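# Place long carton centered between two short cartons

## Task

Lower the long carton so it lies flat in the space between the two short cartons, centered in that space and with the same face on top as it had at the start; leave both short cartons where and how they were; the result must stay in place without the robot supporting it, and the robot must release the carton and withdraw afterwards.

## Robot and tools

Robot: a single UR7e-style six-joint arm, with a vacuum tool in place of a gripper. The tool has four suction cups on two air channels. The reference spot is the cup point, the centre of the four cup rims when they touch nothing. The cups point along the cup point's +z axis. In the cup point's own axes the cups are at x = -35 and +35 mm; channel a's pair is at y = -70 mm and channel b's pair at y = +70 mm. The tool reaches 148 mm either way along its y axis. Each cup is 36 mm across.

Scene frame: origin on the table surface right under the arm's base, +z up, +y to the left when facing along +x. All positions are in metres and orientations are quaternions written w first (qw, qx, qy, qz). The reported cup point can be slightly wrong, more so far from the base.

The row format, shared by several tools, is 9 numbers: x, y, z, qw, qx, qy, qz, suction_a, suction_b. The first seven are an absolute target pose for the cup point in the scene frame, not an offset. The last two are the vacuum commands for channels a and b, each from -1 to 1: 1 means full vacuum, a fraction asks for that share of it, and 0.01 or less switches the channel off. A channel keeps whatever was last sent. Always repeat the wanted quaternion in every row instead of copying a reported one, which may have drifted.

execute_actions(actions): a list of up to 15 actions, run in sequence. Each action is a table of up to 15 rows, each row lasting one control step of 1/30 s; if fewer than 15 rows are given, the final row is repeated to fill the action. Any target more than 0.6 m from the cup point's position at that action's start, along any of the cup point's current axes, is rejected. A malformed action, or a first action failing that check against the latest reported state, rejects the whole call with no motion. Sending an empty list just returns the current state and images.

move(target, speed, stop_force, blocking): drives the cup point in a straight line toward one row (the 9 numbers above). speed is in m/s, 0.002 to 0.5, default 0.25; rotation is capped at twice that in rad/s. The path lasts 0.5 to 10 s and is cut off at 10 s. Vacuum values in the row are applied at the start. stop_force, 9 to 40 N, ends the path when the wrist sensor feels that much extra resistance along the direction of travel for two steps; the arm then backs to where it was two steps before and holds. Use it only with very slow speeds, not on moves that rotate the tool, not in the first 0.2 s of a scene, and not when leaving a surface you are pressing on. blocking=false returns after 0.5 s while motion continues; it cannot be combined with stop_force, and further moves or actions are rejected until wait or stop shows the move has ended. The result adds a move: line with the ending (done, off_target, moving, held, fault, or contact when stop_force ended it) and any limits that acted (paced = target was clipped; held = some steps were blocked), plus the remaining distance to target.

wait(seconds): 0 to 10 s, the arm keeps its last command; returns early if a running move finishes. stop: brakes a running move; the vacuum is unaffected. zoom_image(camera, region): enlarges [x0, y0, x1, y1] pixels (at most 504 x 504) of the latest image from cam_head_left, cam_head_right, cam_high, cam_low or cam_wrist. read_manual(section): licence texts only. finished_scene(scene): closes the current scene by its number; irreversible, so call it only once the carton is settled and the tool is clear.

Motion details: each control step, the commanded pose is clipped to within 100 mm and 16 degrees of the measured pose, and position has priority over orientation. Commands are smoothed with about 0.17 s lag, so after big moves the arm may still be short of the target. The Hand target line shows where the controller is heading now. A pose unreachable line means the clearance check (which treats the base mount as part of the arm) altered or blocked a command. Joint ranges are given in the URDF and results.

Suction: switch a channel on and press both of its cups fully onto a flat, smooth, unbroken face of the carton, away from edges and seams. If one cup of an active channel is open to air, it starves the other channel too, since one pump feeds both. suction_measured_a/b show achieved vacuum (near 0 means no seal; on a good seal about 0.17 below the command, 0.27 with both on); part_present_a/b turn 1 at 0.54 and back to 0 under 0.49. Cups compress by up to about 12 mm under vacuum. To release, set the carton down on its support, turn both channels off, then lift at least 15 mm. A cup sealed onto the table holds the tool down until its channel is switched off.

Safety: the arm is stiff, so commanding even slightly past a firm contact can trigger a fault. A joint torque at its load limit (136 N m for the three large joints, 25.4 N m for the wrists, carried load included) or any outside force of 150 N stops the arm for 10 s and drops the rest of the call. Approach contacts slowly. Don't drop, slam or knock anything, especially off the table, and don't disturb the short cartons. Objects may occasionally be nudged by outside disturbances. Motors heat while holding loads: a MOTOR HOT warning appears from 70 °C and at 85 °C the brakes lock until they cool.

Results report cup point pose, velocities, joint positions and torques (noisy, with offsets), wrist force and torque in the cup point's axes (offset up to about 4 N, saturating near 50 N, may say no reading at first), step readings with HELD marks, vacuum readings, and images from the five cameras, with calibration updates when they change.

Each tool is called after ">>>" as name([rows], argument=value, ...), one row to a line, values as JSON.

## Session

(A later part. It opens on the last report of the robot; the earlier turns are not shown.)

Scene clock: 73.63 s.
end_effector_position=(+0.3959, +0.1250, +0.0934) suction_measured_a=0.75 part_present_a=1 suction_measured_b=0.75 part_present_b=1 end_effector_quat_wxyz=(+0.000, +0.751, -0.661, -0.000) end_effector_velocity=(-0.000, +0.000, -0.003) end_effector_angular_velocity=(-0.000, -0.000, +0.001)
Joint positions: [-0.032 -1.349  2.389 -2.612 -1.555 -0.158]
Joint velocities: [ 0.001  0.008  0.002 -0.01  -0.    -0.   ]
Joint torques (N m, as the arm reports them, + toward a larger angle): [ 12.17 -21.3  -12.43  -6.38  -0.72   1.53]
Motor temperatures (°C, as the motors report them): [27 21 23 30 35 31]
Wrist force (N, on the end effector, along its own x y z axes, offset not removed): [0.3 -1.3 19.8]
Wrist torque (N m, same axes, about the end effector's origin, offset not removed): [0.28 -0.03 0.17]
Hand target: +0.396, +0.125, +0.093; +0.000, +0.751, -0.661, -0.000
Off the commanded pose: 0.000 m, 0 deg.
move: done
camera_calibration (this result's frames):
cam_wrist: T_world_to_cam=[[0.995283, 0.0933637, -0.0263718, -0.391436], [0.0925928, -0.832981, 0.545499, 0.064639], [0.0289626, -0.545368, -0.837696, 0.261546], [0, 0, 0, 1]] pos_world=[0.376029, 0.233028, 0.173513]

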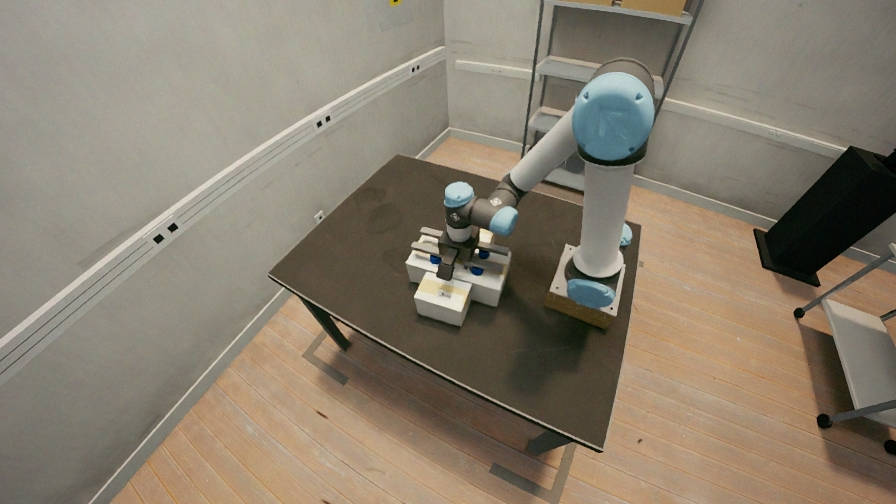

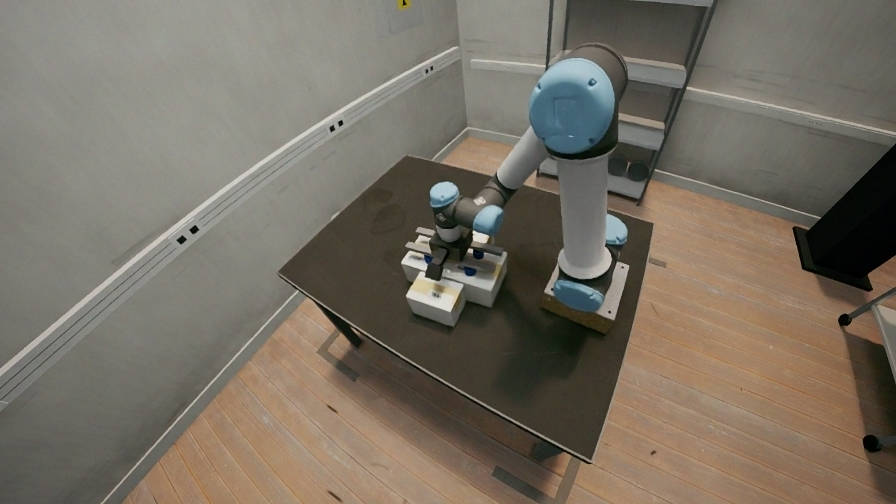

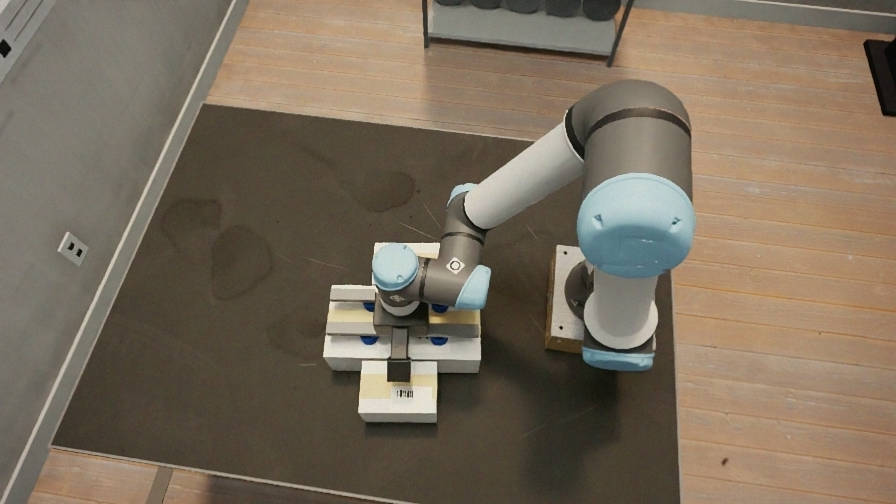

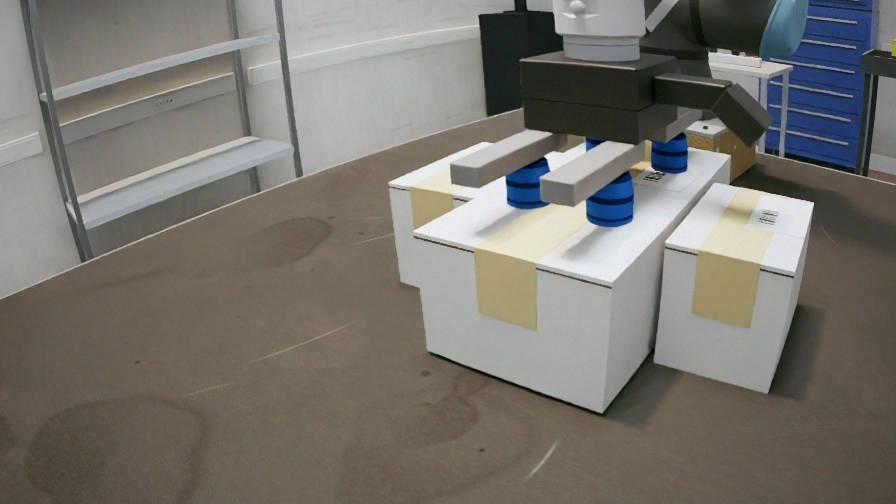

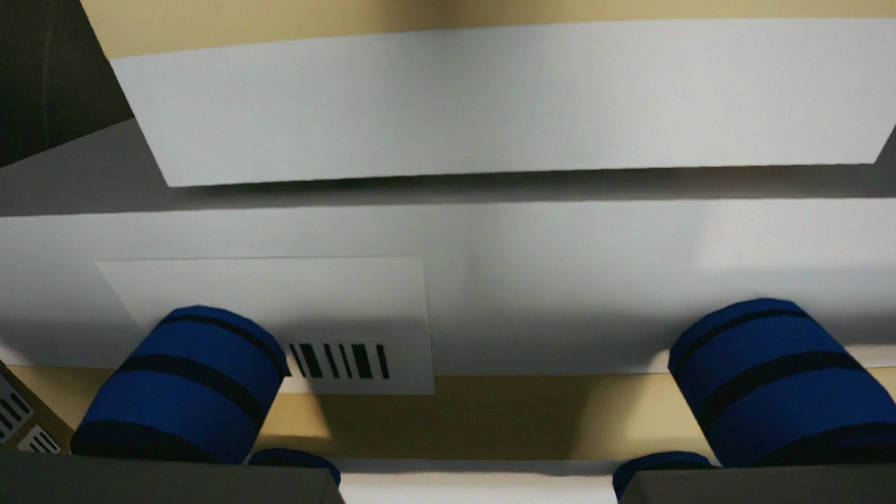

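>>> move(target=[0.396,0.125,0.09,0,-0.751,0.661,0,1,1], speed=0.01)

>>> execute_actions([
  [[0.396,0.125,0.09,0,-0.751,0.661,0,0,0]],
  [[0.396,0.125,0.09,0,-0.751,0.661,0,0,0]],
])

>>> move(target=[0.396,0.125,0.35,0,-0.751,0.661,0,0,0])

Scene clock: 76.07 s.
end_effector_position=(+0.3960, +0.1250, +0.0902) suction_measured_a=0.75 part_present_a=1 suction_measured_b=0.75 part_present_b=1 end_effector_quat_wxyz=(+0.000, +0.751, -0.661, -0.000) end_effector_velocity=(-0.000, +0.000, -0.001) end_effector_angular_velocity=(+0.001, -0.000, -0.001)
Joint positions: [-0.032 -1.339  2.391 -2.624 -1.555 -0.158]
Joint velocities: [-0.     0.004  0.002 -0.006  0.001  0.001]
Joint torques (N m, as the arm reports them, + toward a larger angle): [ 11.84 -22.2  -11.6   -6.36  -0.92   1.53]
Motor temperatures (°C, as the motors report them): [27 21 23 30 35 31]
Wrist force (N, on the end effector, along its own x y z axes, offset not removed): [0.0 -1.2 18.5]
Wrist torque (N m, same axes, about the end effector's origin, offset not removed): [0.35 0.02 0.21]
Hand target: +0.396, +0.125, +0.090; +0.000, +0.751, -0.661, -0.000
Off the commanded pose: 0.000 m, 0 deg.
move: done
camera_calibration (this result's frames):
cam_wrist: T_world_to_cam=[[0.995284, 0.093363, -0.0263386, -0.391573], [0.092574, -0.83298, 0.545503, 0.0663694], [0.0289903, -0.545369, -0.837695, 0.258882], [0, 0, 0, 1]] pos_world=[0.376077, 0.233029, 0.170346]

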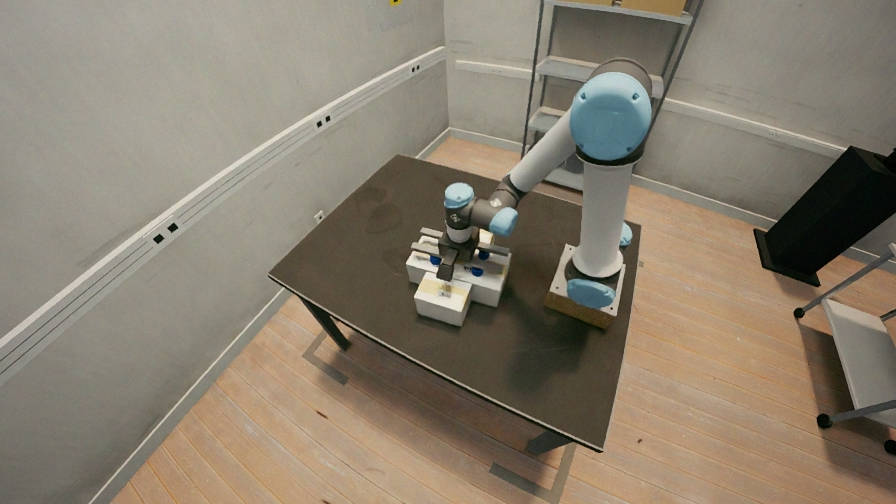

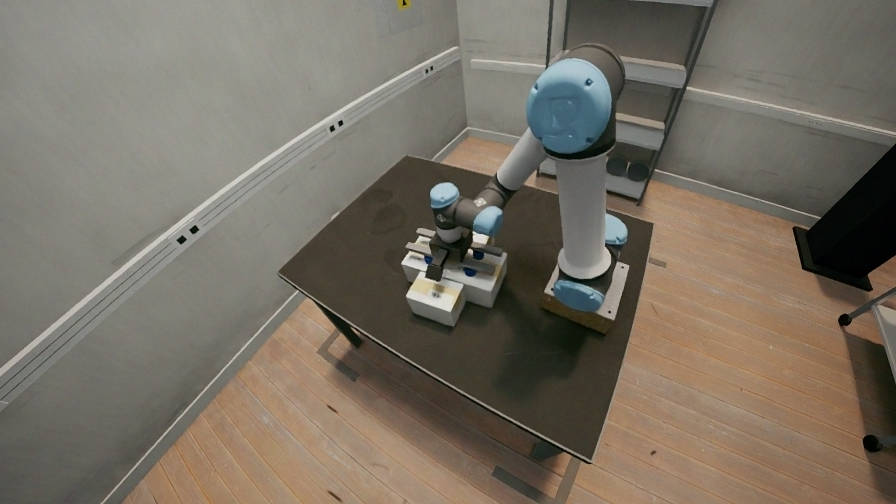

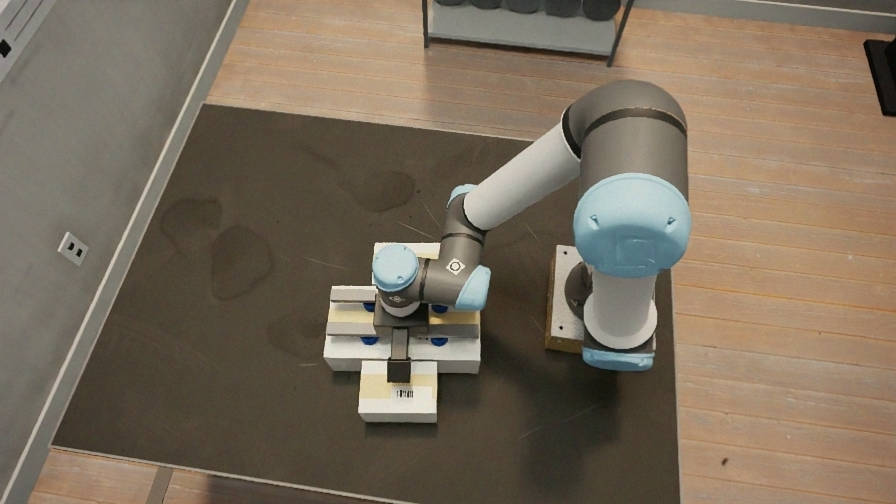

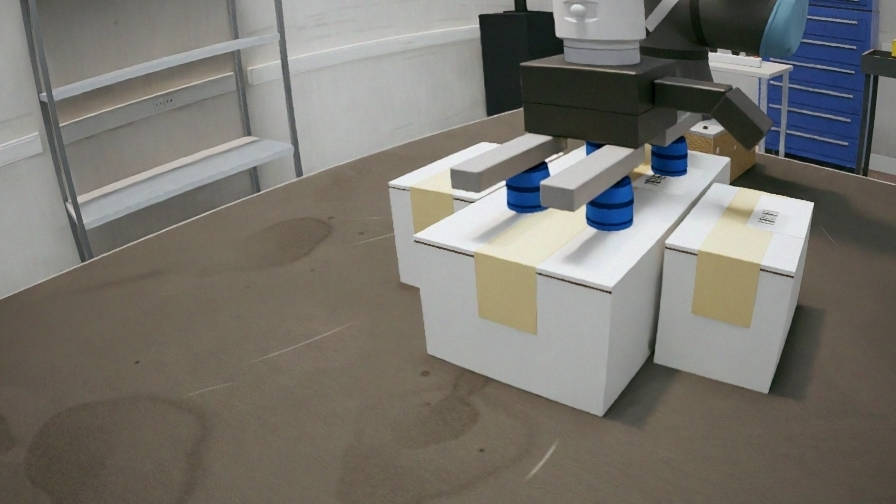

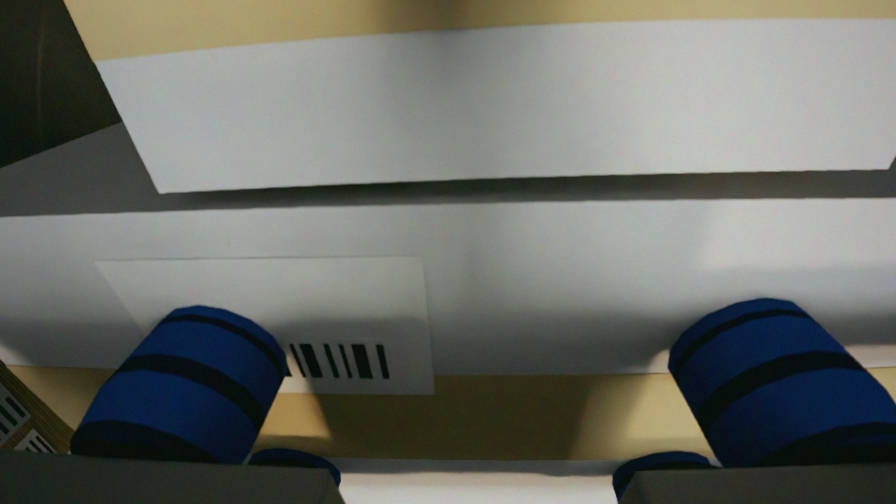

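Scene clock: 77.07 s.
end_effector_position=(+0.3960, +0.1250, +0.0900) suction_measured_a=0.00 part_present_a=0 suction_measured_b=0.00 part_present_b=0 end_effector_quat_wxyz=(-0.000, +0.751, -0.661, +0.000) end_effector_velocity=(-0.000, -0.001, -0.000) end_effector_angular_velocity=(-0.001, +0.001, -0.001)
Joint positions: [-0.032 -1.339  2.391 -2.624 -1.555 -0.158]
Joint velocities: [-0.     0.001  0.    -0.    -0.001  0.   ]
Joint torques (N m, as the arm reports them, + toward a larger angle): [ 8.56  0.54  3.53  1.99 -1.03  0.79]
Motor temperatures (°C, as the motors report them): [27 21 23 30 35 31]
Wrist force (N, on the end effector, along its own x y z axes, offset not removed): [-0.1 7.8 -49.6]
Wrist torque (N m, same axes, about the end effector's origin, offset not removed): [0.28 -0.35 0.37]
Hand target: +0.396, +0.125, +0.090; -0.000, +0.751, -0.661, -0.000
Off the commanded pose: 0.000 m, 0 deg.
Step readings (end_effector_position; steps 1 to 15: 1st action; 16 to 30: 2nd action):
0: (+0.3960, +0.1250, +0.0902)
1: (+0.3960, +0.1250, +0.0901)
2: (+0.3961, +0.1250, +0.0902)
4: (+0.3961, +0.1250, +0.0902)
8: (+0.3961, +0.1250, +0.0902)
15: (+0.3961, +0.1250, +0.0901)
16: (+0.3961, +0.1250, +0.0901)
17: (+0.3961, +0.1250, +0.0901)
19: (+0.3960, +0.1250, +0.0900)
23: (+0.3960, +0.1250, +0.0900)
30: end_effector_position above
camera_calibration (this result's frames):
cam_wrist: T_world_to_cam=[[0.995284, 0.093367, -0.026312, -0.39159], [0.0925627, -0.83298, 0.545506, 0.0664807], [0.029015, -0.545369, -0.837694, 0.258715], [0, 0, 0, 1]] pos_world=[0.376083, 0.233034, 0.170155]

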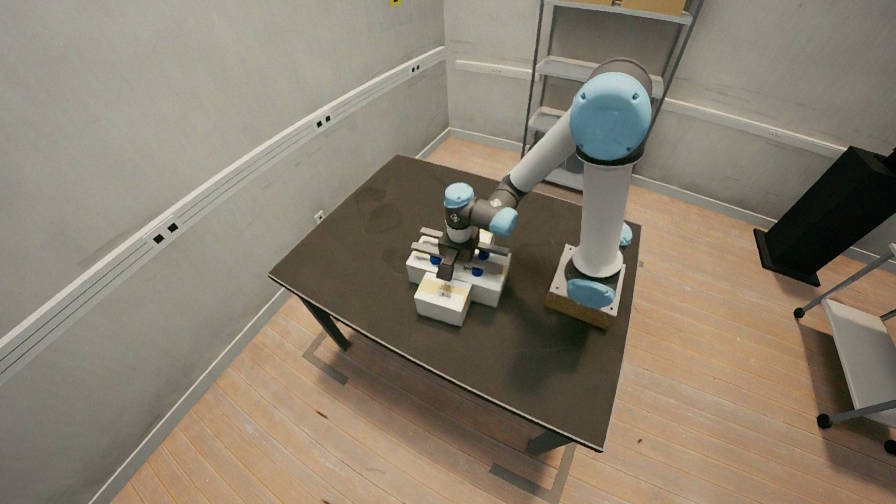

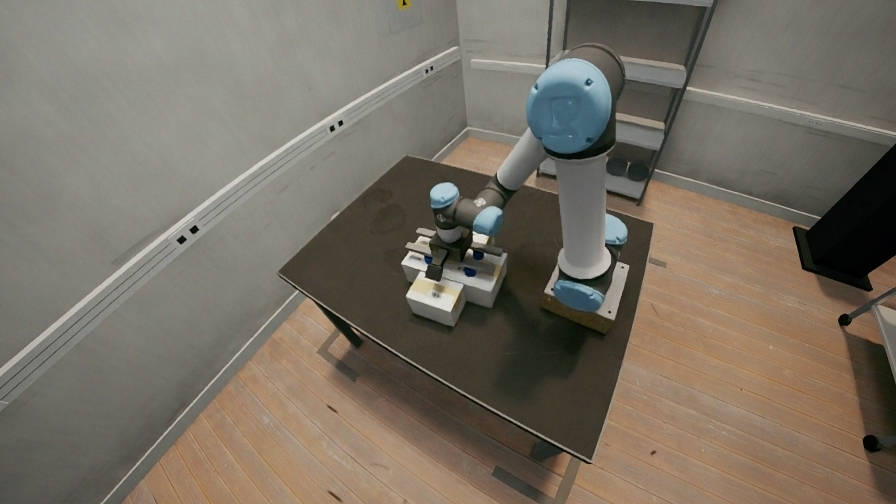

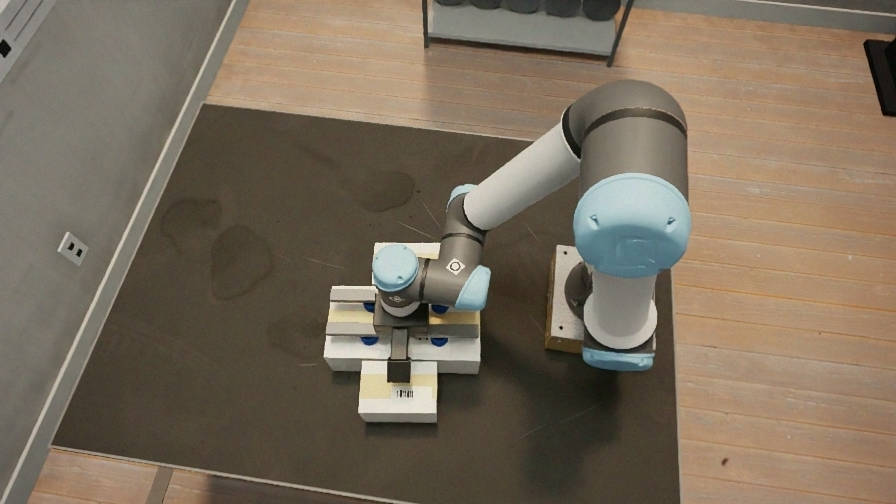

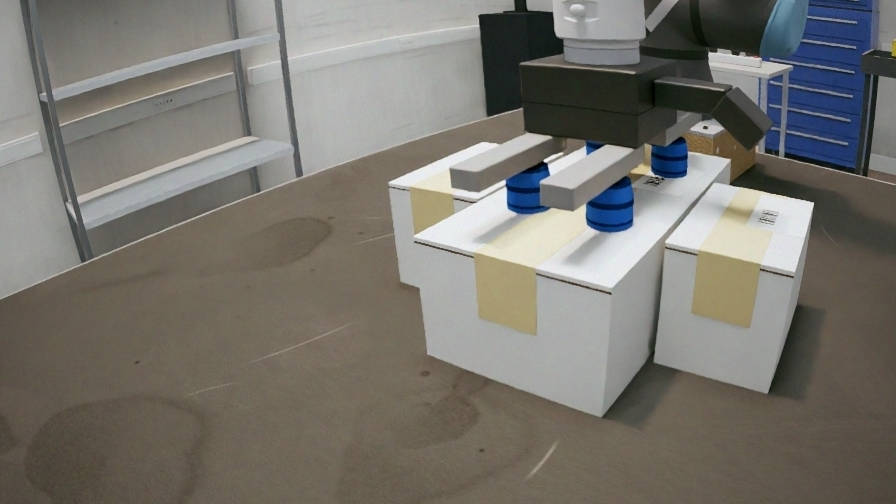

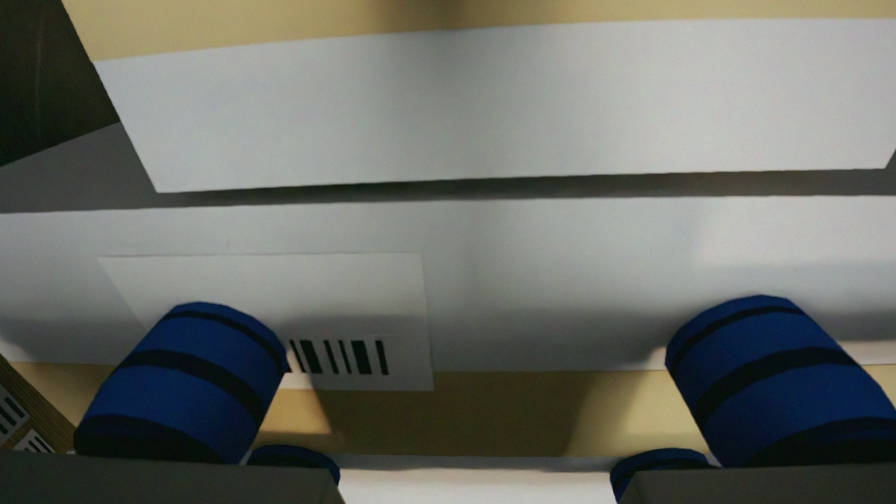

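Scene clock: 78.80 s.
end_effector_position=(+0.3962, +0.1250, +0.3496) suction_measured_a=0.00 part_present_a=0 suction_measured_b=0.00 part_present_b=0 end_effector_quat_wxyz=(-0.000, +0.751, -0.661, +0.000) end_effector_velocity=(+0.000, -0.000, +0.003) end_effector_angular_velocity=(-0.000, +0.002, -0.002)
Joint positions: [-0.043 -1.791  2.003 -1.783 -1.555 -0.169]
Joint velocities: [-0.     0.    -0.007  0.009 -0.     0.002]
Joint torques (N m, as the arm reports them, + toward a larger angle): [-11.31 -25.24 -37.97  -1.36   0.75  -1.93]
Motor temperatures (°C, as the motors report them): [27 21 23 30 35 31]
Wrist force (N, on the end effector, along its own x y z axes, offset not removed): [1.0 -0.8 2.5]
Wrist torque (N m, same axes, about the end effector's origin, offset not removed): [-0.04 -0.22 0.10]
Hand target: +0.396, +0.125, +0.350; -0.000, +0.751, -0.661, +0.000
Off the commanded pose: 0.000 m, 0 deg.
move: done
camera_calibration (this result's frames):
cam_wrist: T_world_to_cam=[[0.995292, 0.0933575, -0.0260362, -0.385073], [0.092403, -0.832969, 0.545549, -0.0750895], [0.0292438, -0.545387, -0.837674, 0.476053], [0, 0, 0, 1]] pos_world=[0.376277, 0.233035, 0.429717]

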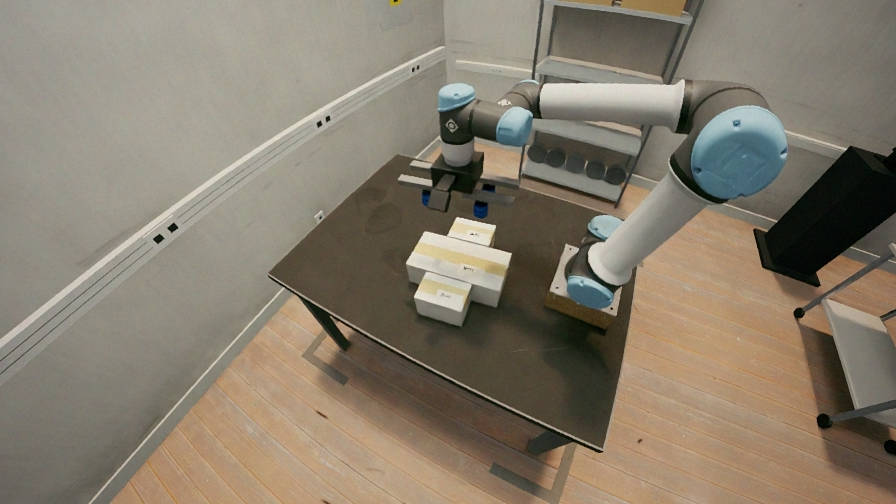

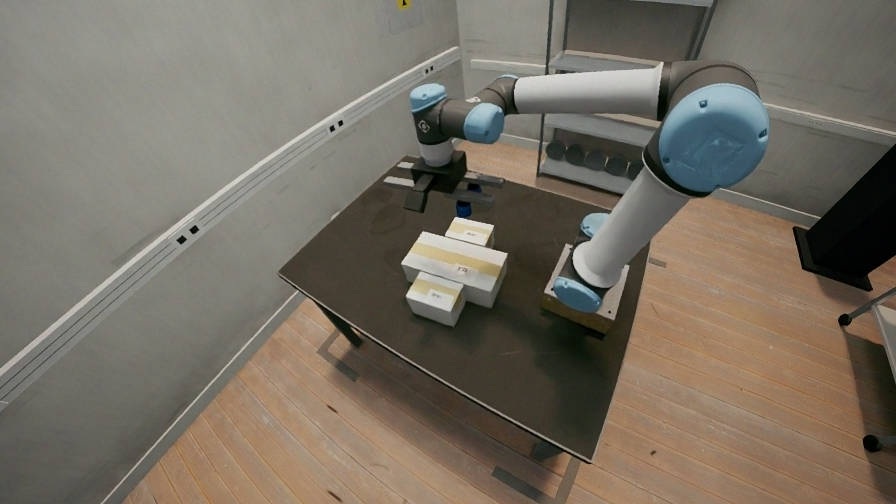

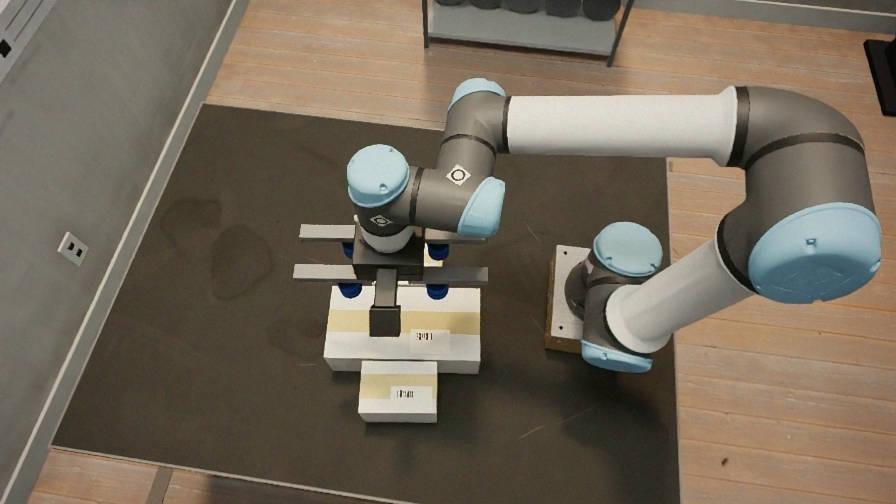

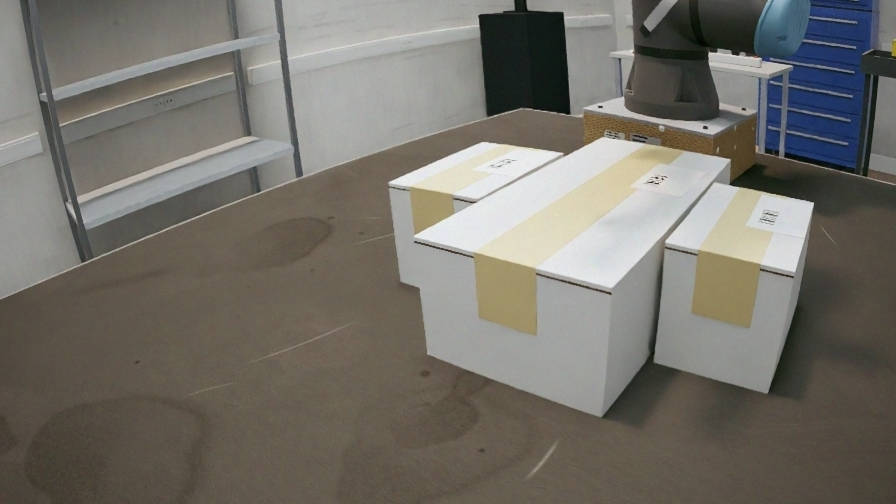

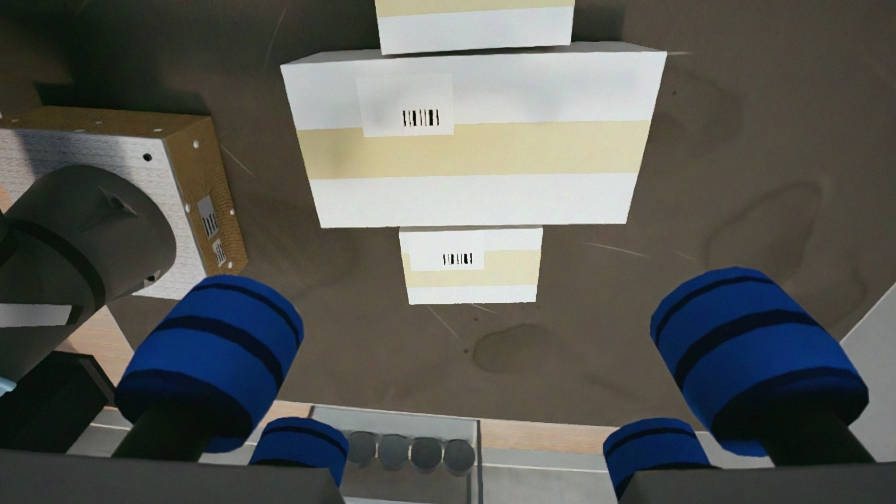

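>>> finished_scene(scene=1)

The scene is finished: the task was done.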